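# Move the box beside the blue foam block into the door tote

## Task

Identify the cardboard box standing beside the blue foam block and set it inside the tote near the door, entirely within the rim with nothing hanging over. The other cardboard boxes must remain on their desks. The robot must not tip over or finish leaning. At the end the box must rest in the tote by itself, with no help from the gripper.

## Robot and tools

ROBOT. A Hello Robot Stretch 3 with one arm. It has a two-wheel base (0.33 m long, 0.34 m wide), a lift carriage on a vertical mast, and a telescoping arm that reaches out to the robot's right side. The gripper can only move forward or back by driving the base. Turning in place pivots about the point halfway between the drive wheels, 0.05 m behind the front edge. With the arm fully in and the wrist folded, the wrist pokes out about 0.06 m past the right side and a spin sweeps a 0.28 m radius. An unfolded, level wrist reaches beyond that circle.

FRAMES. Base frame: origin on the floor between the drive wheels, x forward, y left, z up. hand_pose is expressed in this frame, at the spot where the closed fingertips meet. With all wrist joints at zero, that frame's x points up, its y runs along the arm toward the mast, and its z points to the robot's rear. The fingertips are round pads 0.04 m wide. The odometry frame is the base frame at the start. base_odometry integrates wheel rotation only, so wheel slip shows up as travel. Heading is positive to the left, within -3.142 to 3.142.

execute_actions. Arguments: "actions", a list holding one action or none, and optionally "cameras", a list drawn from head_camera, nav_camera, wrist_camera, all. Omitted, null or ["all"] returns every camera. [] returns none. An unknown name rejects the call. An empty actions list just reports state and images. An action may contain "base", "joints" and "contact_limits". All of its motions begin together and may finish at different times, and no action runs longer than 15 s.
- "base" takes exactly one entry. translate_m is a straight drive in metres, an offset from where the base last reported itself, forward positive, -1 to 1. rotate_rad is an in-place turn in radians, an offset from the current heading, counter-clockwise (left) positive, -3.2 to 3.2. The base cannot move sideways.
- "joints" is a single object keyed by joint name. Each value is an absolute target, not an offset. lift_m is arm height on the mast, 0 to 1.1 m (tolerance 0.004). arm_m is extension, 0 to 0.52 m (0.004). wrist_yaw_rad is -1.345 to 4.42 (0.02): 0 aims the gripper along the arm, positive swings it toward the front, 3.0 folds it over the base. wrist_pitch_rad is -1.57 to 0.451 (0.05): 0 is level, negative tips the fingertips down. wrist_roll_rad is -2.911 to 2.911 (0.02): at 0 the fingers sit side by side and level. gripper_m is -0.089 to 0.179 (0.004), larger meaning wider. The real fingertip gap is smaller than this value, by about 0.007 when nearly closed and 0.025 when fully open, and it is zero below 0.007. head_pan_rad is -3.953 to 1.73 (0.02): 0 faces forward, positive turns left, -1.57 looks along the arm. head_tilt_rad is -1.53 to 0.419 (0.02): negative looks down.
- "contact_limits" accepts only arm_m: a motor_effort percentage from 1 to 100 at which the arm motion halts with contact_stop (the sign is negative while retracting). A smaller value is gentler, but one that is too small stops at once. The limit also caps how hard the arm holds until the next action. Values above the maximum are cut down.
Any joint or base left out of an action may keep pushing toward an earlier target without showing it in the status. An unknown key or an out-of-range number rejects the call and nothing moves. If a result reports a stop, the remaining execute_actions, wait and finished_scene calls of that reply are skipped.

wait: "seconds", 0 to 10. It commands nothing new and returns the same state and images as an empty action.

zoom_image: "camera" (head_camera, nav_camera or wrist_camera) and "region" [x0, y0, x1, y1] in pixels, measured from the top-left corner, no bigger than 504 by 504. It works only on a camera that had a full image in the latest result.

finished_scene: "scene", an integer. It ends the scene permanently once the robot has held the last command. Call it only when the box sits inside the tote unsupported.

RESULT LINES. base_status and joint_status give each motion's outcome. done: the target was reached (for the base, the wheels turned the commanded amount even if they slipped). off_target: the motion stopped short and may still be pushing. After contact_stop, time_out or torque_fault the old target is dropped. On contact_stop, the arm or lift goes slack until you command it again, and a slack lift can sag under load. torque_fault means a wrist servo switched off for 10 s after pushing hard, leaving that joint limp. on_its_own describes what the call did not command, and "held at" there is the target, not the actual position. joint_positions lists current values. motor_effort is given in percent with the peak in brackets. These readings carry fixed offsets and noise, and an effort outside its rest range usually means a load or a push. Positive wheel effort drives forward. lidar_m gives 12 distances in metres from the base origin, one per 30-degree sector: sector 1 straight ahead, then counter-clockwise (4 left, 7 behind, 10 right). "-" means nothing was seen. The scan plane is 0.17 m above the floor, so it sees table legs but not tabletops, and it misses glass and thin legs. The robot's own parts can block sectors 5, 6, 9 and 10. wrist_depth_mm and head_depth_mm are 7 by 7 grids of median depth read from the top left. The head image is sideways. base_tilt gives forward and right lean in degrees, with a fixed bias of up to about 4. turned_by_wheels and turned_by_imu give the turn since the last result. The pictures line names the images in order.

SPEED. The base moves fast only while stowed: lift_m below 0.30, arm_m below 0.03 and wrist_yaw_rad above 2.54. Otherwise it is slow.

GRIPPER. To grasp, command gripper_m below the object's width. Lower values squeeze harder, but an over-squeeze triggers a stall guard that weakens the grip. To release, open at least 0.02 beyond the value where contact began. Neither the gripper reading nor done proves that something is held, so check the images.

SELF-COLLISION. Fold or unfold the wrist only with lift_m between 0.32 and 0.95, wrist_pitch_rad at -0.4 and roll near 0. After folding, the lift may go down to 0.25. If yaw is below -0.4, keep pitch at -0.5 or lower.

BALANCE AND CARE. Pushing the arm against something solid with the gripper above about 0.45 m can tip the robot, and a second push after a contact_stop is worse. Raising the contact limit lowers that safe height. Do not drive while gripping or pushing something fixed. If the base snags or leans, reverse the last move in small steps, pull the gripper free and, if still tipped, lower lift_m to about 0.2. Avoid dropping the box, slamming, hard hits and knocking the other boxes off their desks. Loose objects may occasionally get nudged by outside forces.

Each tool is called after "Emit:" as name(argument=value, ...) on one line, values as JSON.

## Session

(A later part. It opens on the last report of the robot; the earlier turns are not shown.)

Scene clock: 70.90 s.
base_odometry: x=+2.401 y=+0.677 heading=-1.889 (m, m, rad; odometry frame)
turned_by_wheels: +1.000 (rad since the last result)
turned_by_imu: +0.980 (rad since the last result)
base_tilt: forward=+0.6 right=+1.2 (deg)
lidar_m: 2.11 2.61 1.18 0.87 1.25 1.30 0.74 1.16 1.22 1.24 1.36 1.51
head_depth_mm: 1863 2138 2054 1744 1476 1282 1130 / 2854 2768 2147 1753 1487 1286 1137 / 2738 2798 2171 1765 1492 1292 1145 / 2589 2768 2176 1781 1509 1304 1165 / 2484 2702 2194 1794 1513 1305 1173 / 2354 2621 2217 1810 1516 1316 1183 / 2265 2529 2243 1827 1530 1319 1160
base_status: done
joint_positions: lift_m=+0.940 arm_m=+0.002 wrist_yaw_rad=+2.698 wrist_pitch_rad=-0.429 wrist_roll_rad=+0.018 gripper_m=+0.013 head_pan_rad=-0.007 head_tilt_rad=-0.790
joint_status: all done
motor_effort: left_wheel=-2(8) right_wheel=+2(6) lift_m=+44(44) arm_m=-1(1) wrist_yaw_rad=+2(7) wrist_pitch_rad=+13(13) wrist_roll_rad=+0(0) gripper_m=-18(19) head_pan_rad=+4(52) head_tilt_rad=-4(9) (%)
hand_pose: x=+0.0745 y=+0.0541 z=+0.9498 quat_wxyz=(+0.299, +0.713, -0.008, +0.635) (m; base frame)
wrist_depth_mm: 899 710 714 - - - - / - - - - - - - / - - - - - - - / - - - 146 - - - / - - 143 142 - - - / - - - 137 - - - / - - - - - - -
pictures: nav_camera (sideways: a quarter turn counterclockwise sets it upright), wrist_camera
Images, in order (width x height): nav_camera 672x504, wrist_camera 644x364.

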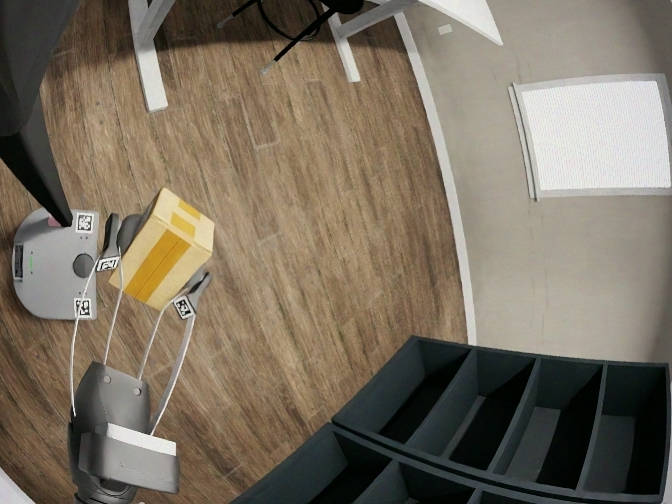

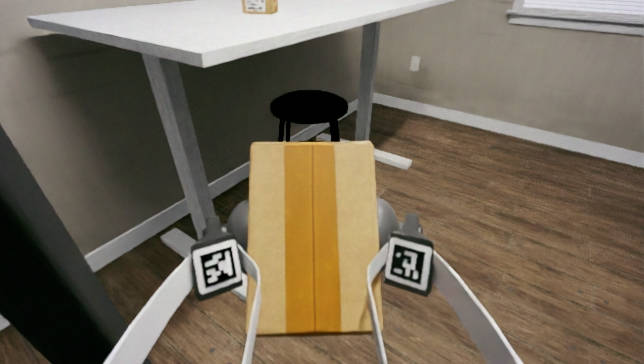

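Emit:
execute_actions(actions=[{"base":{"translate_m":0.62},"joints":{"lift_m":0.29}}], cameras=[])

Emit:
execute_actions(actions=[{"base":{"translate_m":1.0}}], cameras=["nav_camera"])

Scene clock: 78.90 s.
base_odometry: x=+2.207 y=+0.088 heading=-1.889 (m, m, rad; odometry frame)
turned_by_wheels: +0.000 (rad since the last result)
turned_by_imu: -0.004 (rad since the last result)
base_tilt: forward=+0.6 right=+1.2 (deg)
lidar_m: 2.10 2.06 1.54 0.97 1.52 1.59 1.35 1.72 1.47 1.29 1.08 1.51
head_depth_mm: 2367 2553 1805 1733 1478 1279 1137 / 2242 2523 2155 1750 1477 1287 1136 / 2120 2437 2168 1768 1495 1298 1141 / 2028 2308 2174 1776 1513 1298 1149 / 1937 2204 2191 1789 1516 1308 1153 / 1850 2075 2210 1810 1517 1317 1156 / 1773 1990 2158 1818 1533 1314 1162
base_status: done
joint_positions: lift_m=+0.290 arm_m=+0.002 wrist_yaw_rad=+2.698 wrist_pitch_rad=-0.429 wrist_roll_rad=+0.018 gripper_m=+0.013 head_pan_rad=-0.007 head_tilt_rad=-0.791
joint_status: all done
motor_effort: left_wheel=-2(9) right_wheel=+1(7) lift_m=+23(36) arm_m=-1(1) wrist_yaw_rad=+1(1) wrist_pitch_rad=+12(13) wrist_roll_rad=+0(0) gripper_m=-19(19) head_pan_rad=+3(4) head_tilt_rad=-3(3) (%)
hand_pose: x=+0.0745 y=+0.0541 z=+0.3006 quat_wxyz=(+0.299, +0.713, -0.008, +0.635) (m; base frame)
wrist_depth_mm: - - - - - - - / - - - - - - - / 953 927 934 922 946 947 935 / 698 699 691 146 717 704 713 / 594 576 142 141 586 587 577 / - 503 138 137 460 483 494 / - - - 401 428 420 426
pictures: none
No camera images: the call's "cameras" was empty. Leave "cameras" out to get every camera's image.

Scene clock: 83.93 s.
base_odometry: x=+1.894 y=-0.862 heading=-1.889 (m, m, rad; odometry frame)
turned_by_wheels: +0.000 (rad since the last result)
turned_by_imu: -0.004 (rad since the last result)
base_tilt: forward=+0.6 right=+1.2 (deg)
lidar_m: 1.19 1.16 1.23 1.76 1.35 1.78 2.36 2.18 0.92 1.03 0.64 1.57
head_depth_mm: 1314 1539 1845 1743 1476 1279 1134 / 1247 1444 1711 1748 1485 1289 1135 / 1182 1356 1595 1749 1495 1294 1143 / 1127 1285 1497 1700 1496 1301 1147 / 1074 1215 1400 1648 1511 1304 1148 / 1024 1156 1324 1545 1517 1314 1162 / 983 1098 1253 1452 1520 1321 1162
base_status: done
joint_positions: lift_m=+0.290 arm_m=+0.002 wrist_yaw_rad=+2.698 wrist_pitch_rad=-0.429 wrist_roll_rad=+0.018 gripper_m=+0.013 head_pan_rad=-0.007 head_tilt_rad=-0.791
joint_status: not commanded
motor_effort: left_wheel=-2(7) right_wheel=+1(7) lift_m=+23(23) arm_m=-1(1) wrist_yaw_rad=+1(2) wrist_pitch_rad=+12(12) wrist_roll_rad=+0(0) gripper_m=-18(19) head_pan_rad=+4(4) head_tilt_rad=-3(3) (%)
hand_pose: x=+0.0744 y=+0.0541 z=+0.3006 quat_wxyz=(+0.299, +0.713, -0.008, +0.635) (m; base frame)
wrist_depth_mm: - - - - - 916 791 / - - - - - 973 843 / 924 949 934 964 955 958 862 / 703 721 695 146 721 733 729 / 601 584 143 141 586 582 579 / - 509 138 138 464 494 495 / - - - 399 420 420 424
pictures: nav_camera (sideways: a quarter turn counterclockwise sets it upright)
Images, in order (width x height): nav_camera 672x504.

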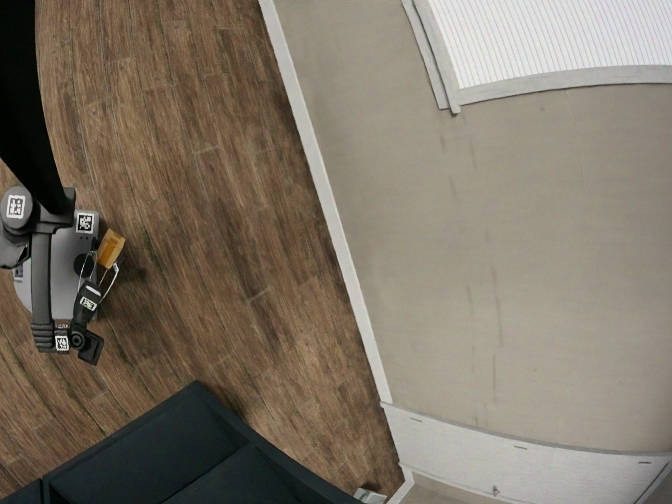

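Emit:
execute_actions(actions=[{"base":{"translate_m":0.6},"joints":{"head_pan_rad":-1.1,"head_tilt_rad":-0.55}}], cameras=["head_camera"])

Scene clock: 88.43 s.
base_odometry: x=+1.706 y=-1.431 heading=-1.889 (m, m, rad; odometry frame)
turned_by_wheels: +0.000 (rad since the last result)
turned_by_imu: -0.003 (rad since the last result)
base_tilt: forward=+0.6 right=+1.1 (deg)
lidar_m: 0.64 0.63 0.66 0.95 2.25 2.14 2.96 1.26 0.49 0.51 1.96 0.85
head_depth_mm: 2164 2398 2648 2330 1798 1433 1196 / 2164 2382 2654 2357 1827 1482 1254 / 2185 2406 2676 2363 1837 1485 1255 / 2165 2408 2699 2295 1842 1501 1260 / 2212 2399 2676 2407 1861 1507 1268 / 2173 2352 2305 2216 1862 1506 1274 / 1661 1648 1619 1599 1652 1489 1279
base_status: done
joint_positions: lift_m=+0.290 arm_m=+0.002 wrist_yaw_rad=+2.698 wrist_pitch_rad=-0.429 wrist_roll_rad=+0.018 gripper_m=+0.013 head_pan_rad=-1.093 head_tilt_rad=-0.556
joint_status: all done
motor_effort: left_wheel=-2(7) right_wheel=+1(6) lift_m=+23(24) arm_m=-1(0) wrist_yaw_rad=+1(2) wrist_pitch_rad=+12(12) wrist_roll_rad=+0(0) gripper_m=-19(19) head_pan_rad=-4(59) head_tilt_rad=+2(16) (%)
hand_pose: x=+0.0744 y=+0.0541 z=+0.3006 quat_wxyz=(+0.299, +0.713, -0.008, +0.635) (m; base frame)
wrist_depth_mm: - - 814 688 583 507 433 / - - 918 743 627 531 464 / 915 927 915 782 660 574 496 / 709 724 691 146 680 596 519 / 606 573 143 142 577 584 547 / - 507 138 137 463 497 487 / - - - 396 426 422 429
pictures: head_camera (sideways: a quarter turn clockwise sets it upright)
Images, in order (width x height): head_camera 896x504.

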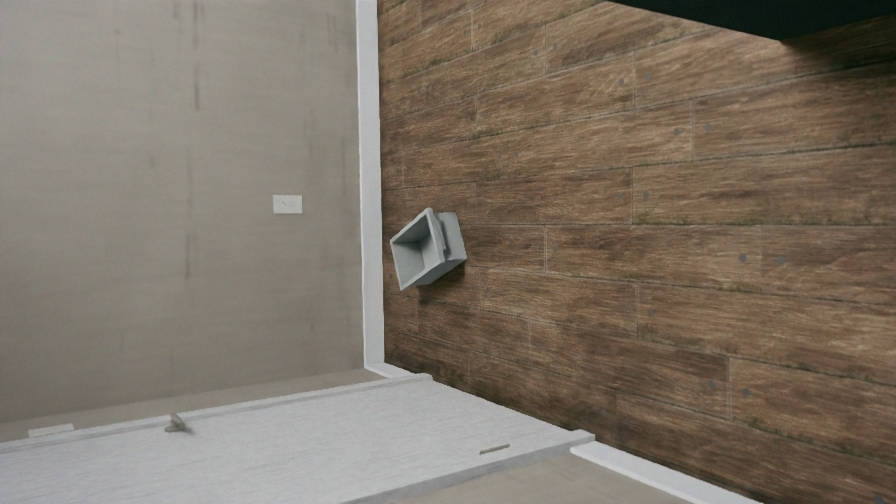

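Emit:
execute_actions(actions=[{"base":{"rotate_rad":-1.105},"joints":{"head_pan_rad":0.0,"head_tilt_rad":-0.9}}], cameras=[])

Emit:
execute_actions(actions=[{"base":{"translate_m":1.0}}], cameras=["head_camera"])

Scene clock: 91.77 s.
base_odometry: x=+1.706 y=-1.431 heading=-2.994 (m, m, rad; odometry frame)
turned_by_wheels: -1.105 (rad since the last result)
turned_by_imu: -1.081 (rad since the last result)
base_tilt: forward=+0.6 right=+1.2 (deg)
lidar_m: 2.27 0.89 0.65 0.63 0.65 0.90 1.78 2.15 2.96 1.34 0.50 0.49
head_depth_mm: 2351 2253 1859 1189 1204 1193 1111 / 2346 2288 1893 1603 1401 1237 1111 / 2346 2300 1883 1611 1412 1245 1115 / 2362 2241 1915 1625 1415 1253 1125 / 2362 2348 1934 1634 1428 1261 1131 / 2311 2272 1946 1651 1431 1265 1131 / 1742 1716 1700 1595 1447 1268 1138
base_status: done
joint_positions: lift_m=+0.290 arm_m=+0.002 wrist_yaw_rad=+2.698 wrist_pitch_rad=-0.429 wrist_roll_rad=+0.018 gripper_m=+0.013 head_pan_rad=-0.007 head_tilt_rad=-0.889
joint_status: all done
motor_effort: left_wheel=+2(10) right_wheel=-2(4) lift_m=+23(23) arm_m=-1(1) wrist_yaw_rad=+2(2) wrist_pitch_rad=+12(12) wrist_roll_rad=+0(0) gripper_m=-19(19) head_pan_rad=+4(60) head_tilt_rad=-4(21) (%)
hand_pose: x=+0.0744 y=+0.0542 z=+0.3006 quat_wxyz=(+0.299, +0.713, -0.008, +0.635) (m; base frame)
wrist_depth_mm: 486 533 607 678 803 957 - / 517 570 658 737 893 - - / 555 620 694 793 904 956 934 / 612 652 699 147 725 715 732 / 603 584 143 141 581 580 584 / - 497 138 137 462 492 491 / - - - 393 423 420 425
pictures: none
No camera images: the call's "cameras" was empty. Leave "cameras" out to get every camera's image.

Scene clock: 96.70 s.
base_odometry: x=+0.717 y=-1.579 heading=-2.994 (m, m, rad; odometry frame)
turned_by_wheels: +0.000 (rad since the last result)
turned_by_imu: -0.004 (rad since the last result)
base_tilt: forward=+0.6 right=+1.2 (deg)
lidar_m: 1.55 0.86 0.65 0.62 0.65 0.89 2.49 0.48 0.39 0.74 2.19 1.60
head_depth_mm: 1409 1643 1830 1594 1391 1234 1109 / 1404 1649 1841 1605 1398 1241 1114 / 1403 1647 1862 1615 1409 1245 1118 / 1411 1650 1873 1559 1418 1251 1120 / 1411 1646 1867 1631 1426 1262 1127 / 1414 1646 1881 1648 1430 1264 1131 / 1412 1613 1741 1588 1439 1270 1136
base_status: done
joint_positions: lift_m=+0.290 arm_m=+0.002 wrist_yaw_rad=+2.698 wrist_pitch_rad=-0.429 wrist_roll_rad=+0.018 gripper_m=+0.013 head_pan_rad=-0.007 head_tilt_rad=-0.890
joint_status: not commanded
motor_effort: left_wheel=+2(10) right_wheel=-2(4) lift_m=+23(23) arm_m=-1(0) wrist_yaw_rad=+1(2) wrist_pitch_rad=+13(13) wrist_roll_rad=+0(0) gripper_m=-19(19) head_pan_rad=+4(4) head_tilt_rad=-3(4) (%)
hand_pose: x=+0.0744 y=+0.0542 z=+0.3006 quat_wxyz=(+0.299, +0.713, -0.007, +0.635) (m; base frame)
wrist_depth_mm: 481 537 599 651 763 919 - / 510 574 639 737 842 - - / 550 624 707 776 877 931 964 / 593 658 686 146 720 713 693 / 603 570 143 142 588 584 579 / - 497 138 138 457 493 491 / - - - 398 426 421 426
pictures: head_camera (sideways: a quarter turn clockwise sets it upright)
Images, in order (width x height): head_camera 896x504.

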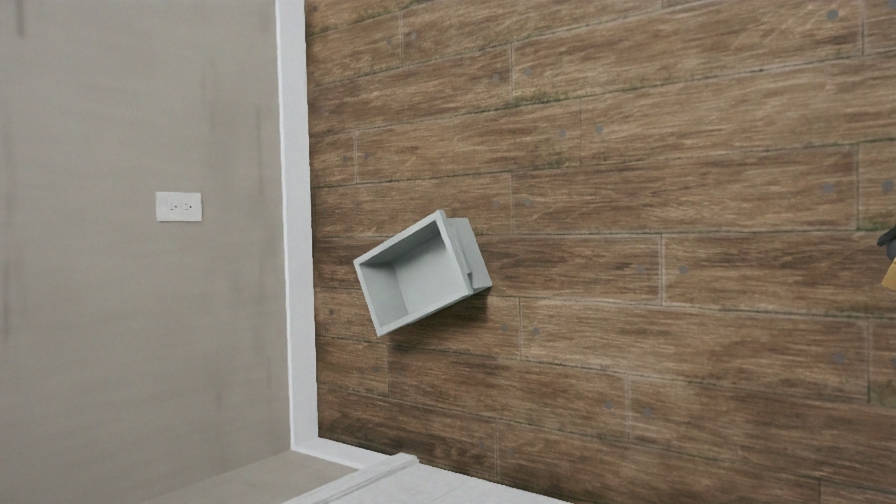

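Emit:
execute_actions(actions=[{"base":{"translate_m":0.5},"joints":{"head_pan_rad":-1.5,"head_tilt_rad":-1.1}}], cameras=[])

Emit:
execute_actions(actions=[{"base":{"rotate_rad":1.735},"joints":{"arm_m":0.36,"lift_m":0.32}}], cameras=["head_camera"])

Emit:
execute_actions(actions=[{"joints":{"wrist_yaw_rad":0.28,"wrist_pitch_rad":-1.2,"lift_m":0.29}}], cameras=["head_camera","wrist_camera"])

Scene clock: 103.77 s.
base_odometry: x=+0.223 y=-1.653 heading=-2.994 (m, m, rad; odometry frame)
turned_by_wheels: +0.000 (rad since the last result)
turned_by_imu: -0.003 (rad since the last result)
base_tilt: forward=+0.6 right=+1.2 (deg)
lidar_m: 1.05 0.85 0.62 0.60 0.61 0.88 2.47 0.77 0.98 2.71 1.49 1.08
head_depth_mm: 1957 1733 1547 1402 1281 1182 1115 / 1979 1739 1561 1407 1292 - - / 1992 1755 1563 1418 1298 - - / 2007 1768 1579 1428 1303 1199 851 / 2017 1772 1590 1440 1308 1205 1112 / 2041 1794 1604 1445 1318 1209 1118 / 2044 1806 1611 1449 1321 1213 1105
base_status: done
joint_positions: lift_m=+0.290 arm_m=+0.002 wrist_yaw_rad=+2.698 wrist_pitch_rad=-0.429 wrist_roll_rad=+0.018 gripper_m=+0.013 head_pan_rad=-1.494 head_tilt_rad=-1.087
joint_status: all done
motor_effort: left_wheel=+2(11) right_wheel=-2(4) lift_m=+24(23) arm_m=-1(1) wrist_yaw_rad=+2(1) wrist_pitch_rad=+12(12) wrist_roll_rad=+0(0) gripper_m=-19(19) head_pan_rad=-4(59) head_tilt_rad=-5(18) (%)
hand_pose: x=+0.0744 y=+0.0542 z=+0.3006 quat_wxyz=(+0.299, +0.713, -0.007, +0.635) (m; base frame)
wrist_depth_mm: 467 517 573 659 765 895 756 / 492 550 631 734 867 992 783 / 536 587 685 773 880 930 798 / 577 646 686 147 730 663 591 / 598 573 143 142 585 478 532 / - 507 138 137 459 478 409 / - - - 399 425 420 425
pictures: none
No camera images: the call's "cameras" was empty. Leave "cameras" out to get every camera's image.

Scene clock: 107.60 s.
base_odometry: x=+0.223 y=-1.653 heading=-1.259 (m, m, rad; odometry frame)
turned_by_wheels: +1.735 (rad since the last result)
turned_by_imu: +1.700 (rad since the last result)
base_tilt: forward=+0.6 right=+1.2 (deg)
lidar_m: 0.60 0.69 1.07 0.84 0.77 1.18 2.59 1.30 1.06 1.05 0.75 0.61
head_depth_mm: 1014 1221 1479 1404 1281 1184 1115 / 1040 1258 1511 1405 1289 - - / 1068 1302 1539 1364 1282 1218 - / 1101 1336 1558 1404 1255 1211 1105 / 1127 1384 1585 1438 1315 1203 1113 / 1162 1374 1518 1442 1314 1213 1113 / 1070 1141 1188 1281 1305 1217 1126
base_status: done
joint_positions: lift_m=+0.320 arm_m=+0.360 wrist_yaw_rad=+2.698 wrist_pitch_rad=-0.428 wrist_roll_rad=+0.018 gripper_m=+0.013 head_pan_rad=-1.494 head_tilt_rad=-1.087
joint_status: all done
motor_effort: left_wheel=-2(8) right_wheel=+2(7) lift_m=+44(46) arm_m=+4(5) wrist_yaw_rad=+2(0) wrist_pitch_rad=+12(12) wrist_roll_rad=+0(0) gripper_m=-18(19) head_pan_rad=-4(4) head_tilt_rad=-5(5) (%)
hand_pose: x=+0.0744 y=-0.3032 z=+0.3299 quat_wxyz=(+0.299, +0.713, -0.008, +0.635) (m; base frame)
wrist_depth_mm: - - - - 797 548 419 / 851 - - - 853 566 428 / 929 - - - 876 593 442 / 799 - 741 146 720 611 456 / - - 142 141 625 610 474 / - - 138 137 493 524 487 / - - 423 435 450 452 454
pictures: head_camera (sideways: a quarter turn clockwise sets it upright)
Images, in order (width x height): head_camera 896x504.

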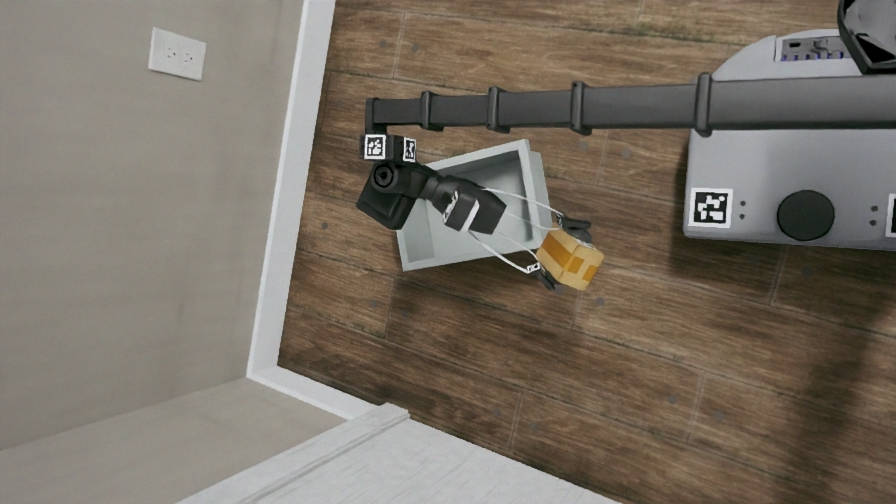

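Scene clock: 109.80 s.
base_odometry: x=+0.223 y=-1.653 heading=-1.259 (m, m, rad; odometry frame)
turned_by_wheels: +0.000 (rad since the last result)
turned_by_imu: -0.001 (rad since the last result)
base_tilt: forward=+0.6 right=+1.2 (deg)
lidar_m: 0.60 0.68 1.07 0.84 0.77 1.18 2.58 1.30 1.05 0.52 0.74 0.61
head_depth_mm: 1015 1213 1483 1400 1281 1183 1115 / 1042 1255 1514 1403 1301 - - / 1065 1296 1520 1358 1284 1220 - / 1095 1343 1554 1403 1295 1213 1106 / 1130 1387 1582 1436 1309 1201 1115 / 1166 1371 1520 1441 1315 1212 1115 / 1071 1143 1189 1281 1311 1213 1117
base_status: not commanded
joint_positions: lift_m=+0.290 arm_m=+0.360 wrist_yaw_rad=+0.283 wrist_pitch_rad=-1.201 wrist_roll_rad=+0.018 gripper_m=+0.013 head_pan_rad=-1.494 head_tilt_rad=-1.087
joint_status: all done
motor_effort: left_wheel=-2(2) right_wheel=+1(1) lift_m=+23(37) arm_m=+4(5) wrist_yaw_rad=-2(4) wrist_pitch_rad=+1(11) wrist_roll_rad=+0(0) gripper_m=-19(19) head_pan_rad=-4(4) head_tilt_rad=-5(5) (%)
hand_pose: x=-0.0021 y=-0.5721 z=+0.1814 quat_wxyz=(+0.629, +0.475, -0.527, -0.318) (m; base frame)
wrist_depth_mm: 378 381 382 391 398 396 400 / 367 366 284 287 374 383 387 / 358 357 350 358 321 365 371 / 344 343 295 146 262 359 362 / 334 330 143 142 340 348 347 / 324 324 298 137 262 339 339 / 314 278 313 316 261 325 326
pictures: head_camera (sideways: a quarter turn clockwise sets it upright), wrist_camera
Images, in order (width x height): head_camera 896x504, wrist_camera 644x364.

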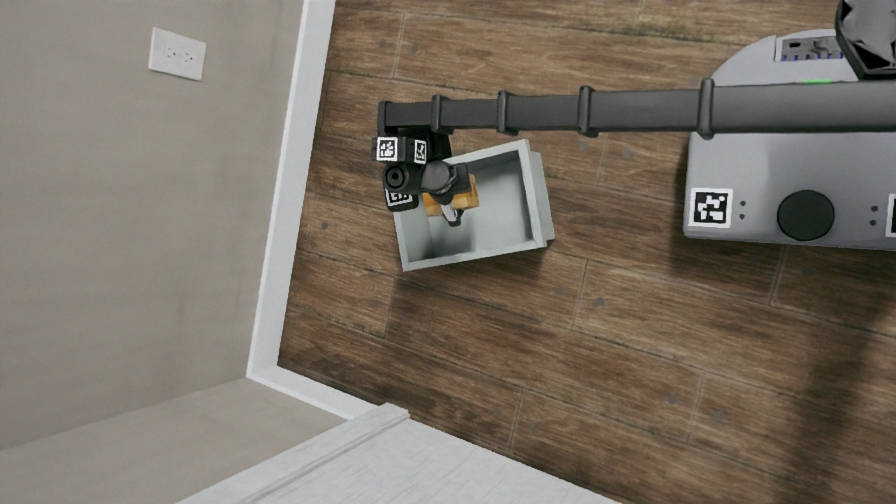

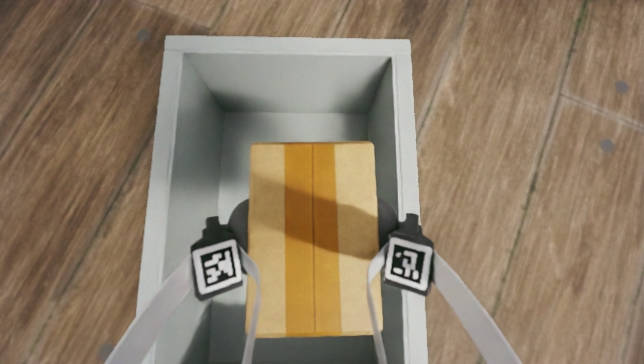

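Emit:
execute_actions(actions=[{"base":{"translate_m":0.024},"joints":{"lift_m":0.26}}], cameras=["wrist_camera"])

Emit:
execute_actions(actions=[{"joints":{"lift_m":0.15}}], cameras=["wrist_camera"])

Scene clock: 111.93 s.
base_odometry: x=+0.230 y=-1.675 heading=-1.259 (m, m, rad; odometry frame)
turned_by_wheels: +0.000 (rad since the last result)
turned_by_imu: -0.001 (rad since the last result)
base_tilt: forward=+0.6 right=+1.2 (deg)
lidar_m: 0.58 0.66 1.03 0.91 0.78 1.17 2.60 1.30 1.06 0.52 0.72 0.58
head_depth_mm: 1016 1215 1484 1402 1280 1180 1113 / 1041 1260 1512 1395 1291 1204 - / 1074 1299 1528 1360 1280 1222 - / 1101 1345 1558 1410 1299 1211 1110 / 1132 1394 1587 1441 1307 1200 1112 / 1159 1335 1481 1419 1317 1208 1116 / 1027 1075 1123 1229 1292 1214 1123
base_status: done
joint_positions: lift_m=+0.260 arm_m=+0.360 wrist_yaw_rad=+0.283 wrist_pitch_rad=-1.202 wrist_roll_rad=+0.018 gripper_m=+0.013 head_pan_rad=-1.494 head_tilt_rad=-1.087
joint_status: all done
motor_effort: left_wheel=-2(5) right_wheel=+2(6) lift_m=+23(23) arm_m=+4(4) wrist_yaw_rad=-2(0) wrist_pitch_rad=+1(1) wrist_roll_rad=+0(0) gripper_m=-19(19) head_pan_rad=-5(5) head_tilt_rad=-4(5) (%)
hand_pose: x=-0.0022 y=-0.5718 z=+0.1513 quat_wxyz=(+0.629, +0.475, -0.526, -0.318) (m; base frame)
wrist_depth_mm: 347 347 231 232 232 360 362 / 335 337 260 275 244 348 350 / 322 326 306 326 268 336 341 / 316 316 231 146 235 330 328 / 307 304 143 141 206 317 322 / 295 296 232 138 263 309 310 / 287 237 265 288 263 298 301
pictures: wrist_camera
Images, in order (width x height): wrist_camera 644x364.

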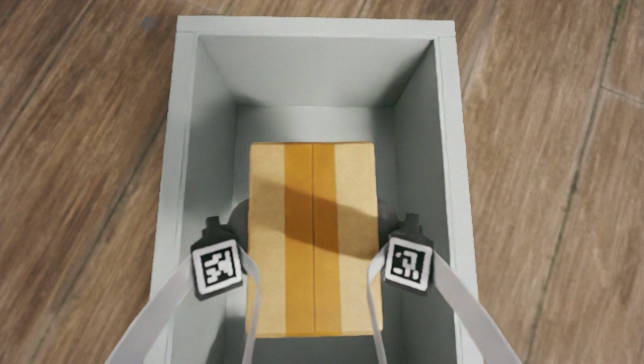

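Scene clock: 113.77 s.
base_odometry: x=+0.230 y=-1.675 heading=-1.259 (m, m, rad; odometry frame)
turned_by_wheels: +0.000 (rad since the last result)
turned_by_imu: -0.001 (rad since the last result)
base_tilt: forward=+0.6 right=+1.2 (deg)
lidar_m: 0.58 0.66 1.03 0.90 0.78 1.18 2.60 1.30 1.06 1.05 0.72 0.58
head_depth_mm: 1016 1214 1487 1396 1282 1182 1114 / 1043 1264 1506 1427 1285 1214 - / 1073 1304 1523 1362 1281 1221 - / 1101 1346 1558 1408 1298 1209 1108 / 1132 1394 1585 1432 1310 1203 1112 / 1156 1334 1479 1432 1312 1209 1117 / 1026 1072 1131 1229 1290 1214 1120
base_status: not commanded
joint_positions: lift_m=+0.150 arm_m=+0.360 wrist_yaw_rad=+0.283 wrist_pitch_rad=-1.203 wrist_roll_rad=+0.018 gripper_m=+0.013 head_pan_rad=-1.494 head_tilt_rad=-1.087
joint_status: all done
motor_effort: left_wheel=-2(2) right_wheel=+2(2) lift_m=+23(24) arm_m=+4(3) wrist_yaw_rad=-1(2) wrist_pitch_rad=+2(2) wrist_roll_rad=+0(0) gripper_m=-19(19) head_pan_rad=-4(4) head_tilt_rad=-5(5) (%)
hand_pose: x=-0.0022 y=-0.5717 z=+0.0413 quat_wxyz=(+0.629, +0.475, -0.526, -0.319) (m; base frame)
wrist_depth_mm: 108 144 210 210 210 139 103 / 108 144 220 222 221 139 100 / 108 145 212 215 215 139 97 / 109 145 205 146 208 138 93 / 109 145 143 142 196 138 93 / 108 136 192 137 196 138 93 / 108 146 189 188 190 129 93
pictures: wrist_camera
Images, in order (width x height): wrist_camera 644x364.

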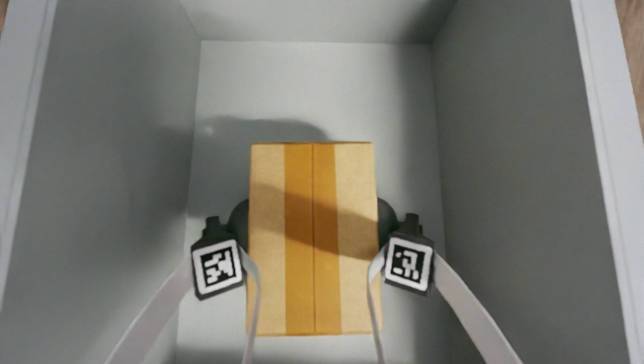

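Emit:
execute_actions(actions=[{"joints":{"lift_m":0.144,"gripper_m":0.092}}], cameras=["wrist_camera"])

Emit:
execute_actions(actions=[{"joints":{"lift_m":0.25}}], cameras=["wrist_camera"])

Scene clock: 115.63 s.
base_odometry: x=+0.230 y=-1.675 heading=-1.259 (m, m, rad; odometry frame)
turned_by_wheels: +0.000 (rad since the last result)
turned_by_imu: -0.001 (rad since the last result)
base_tilt: forward=+0.6 right=+1.2 (deg)
lidar_m: 0.58 0.66 1.03 0.90 0.78 1.18 2.59 1.30 1.06 1.05 0.72 0.58
head_depth_mm: 1016 1218 1487 1401 1282 1182 1113 / 1040 1261 1510 1431 1287 1211 - / 1074 1301 1532 1363 1282 1220 - / 1100 1346 1556 1412 1294 1207 1109 / 1135 1393 1579 1441 1309 1198 1116 / 1160 1334 1485 1429 1310 1205 1117 / 1028 1078 1126 1230 1286 1214 1124
base_status: not commanded
joint_positions: lift_m=+0.144 arm_m=+0.360 wrist_yaw_rad=+0.283 wrist_pitch_rad=-1.203 wrist_roll_rad=+0.018 gripper_m=+0.092 head_pan_rad=-1.494 head_tilt_rad=-1.087
joint_status: all done
motor_effort: left_wheel=-2(2) right_wheel=+2(1) lift_m=+23(23) arm_m=+4(4) wrist_yaw_rad=-2(1) wrist_pitch_rad=+2(2) wrist_roll_rad=+0(0) gripper_m=+0(86) head_pan_rad=-4(5) head_tilt_rad=-5(5) (%)
hand_pose: x=-0.0022 y=-0.5717 z=+0.0353 quat_wxyz=(+0.629, +0.475, -0.526, -0.319) (m; base frame)
wrist_depth_mm: 108 144 209 209 208 139 97 / 108 144 213 214 214 139 93 / 108 145 206 208 209 139 93 / 109 145 199 151 202 139 93 / 109 141 148 147 190 138 93 / 109 131 186 142 190 129 93 / 106 157 183 182 186 147 93
pictures: wrist_camera
Images, in order (width x height): wrist_camera 644x364.

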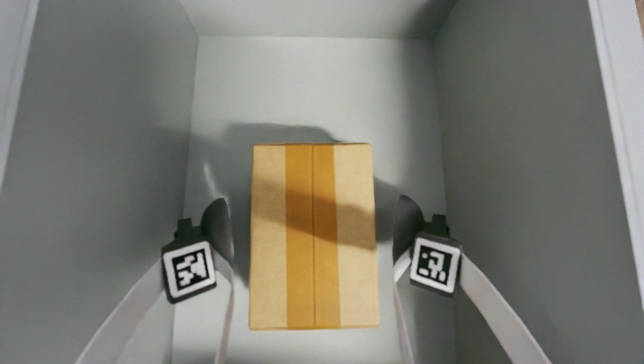

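Scene clock: 117.43 s.
base_odometry: x=+0.230 y=-1.675 heading=-1.259 (m, m, rad; odometry frame)
turned_by_wheels: +0.000 (rad since the last result)
turned_by_imu: -0.001 (rad since the last result)
base_tilt: forward=+0.6 right=+1.2 (deg)
lidar_m: 0.58 0.66 1.03 0.90 0.78 1.17 2.59 1.30 1.06 1.05 0.71 0.58
head_depth_mm: 1018 1216 1477 1408 1282 1185 1119 / 1045 1263 1513 1401 1288 1213 - / 1071 1295 1524 1348 1280 1220 - / 1103 1350 1552 1406 1296 1208 1110 / 1132 1395 1584 1434 1309 1203 1114 / 1158 1332 1480 1426 1317 1206 1114 / 1025 1077 1126 1231 1290 1213 1123
base_status: not commanded
joint_positions: lift_m=+0.250 arm_m=+0.360 wrist_yaw_rad=+0.283 wrist_pitch_rad=-1.203 wrist_roll_rad=+0.018 gripper_m=+0.092 head_pan_rad=-1.494 head_tilt_rad=-1.087
joint_status: all done
motor_effort: left_wheel=-2(2) right_wheel=+1(1) lift_m=+44(46) arm_m=+4(4) wrist_yaw_rad=-2(1) wrist_pitch_rad=+2(1) wrist_roll_rad=+0(0) gripper_m=+0(0) head_pan_rad=-4(4) head_tilt_rad=-5(5) (%)
hand_pose: x=-0.0022 y=-0.5717 z=+0.1406 quat_wxyz=(+0.629, +0.475, -0.526, -0.319) (m; base frame)
wrist_depth_mm: 331 339 210 219 214 347 349 / 323 324 259 276 244 337 340 / 313 312 303 319 267 325 329 / 302 300 302 303 267 317 318 / 294 295 297 249 298 304 307 / 287 289 286 244 289 298 300 / 278 172 277 281 262 284 290
pictures: wrist_camera
Images, in order (width x height): wrist_camera 644x364.

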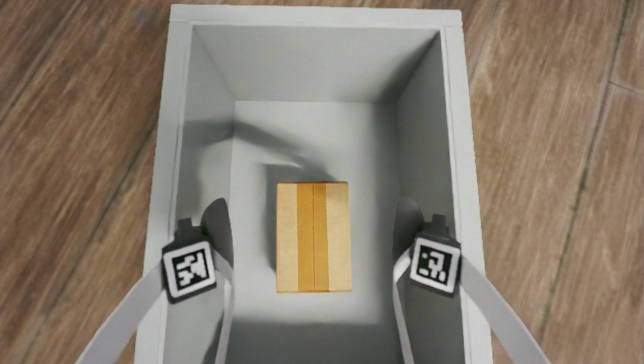

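Emit:
finished_scene(scene=2)

The scene is finished: the task was done.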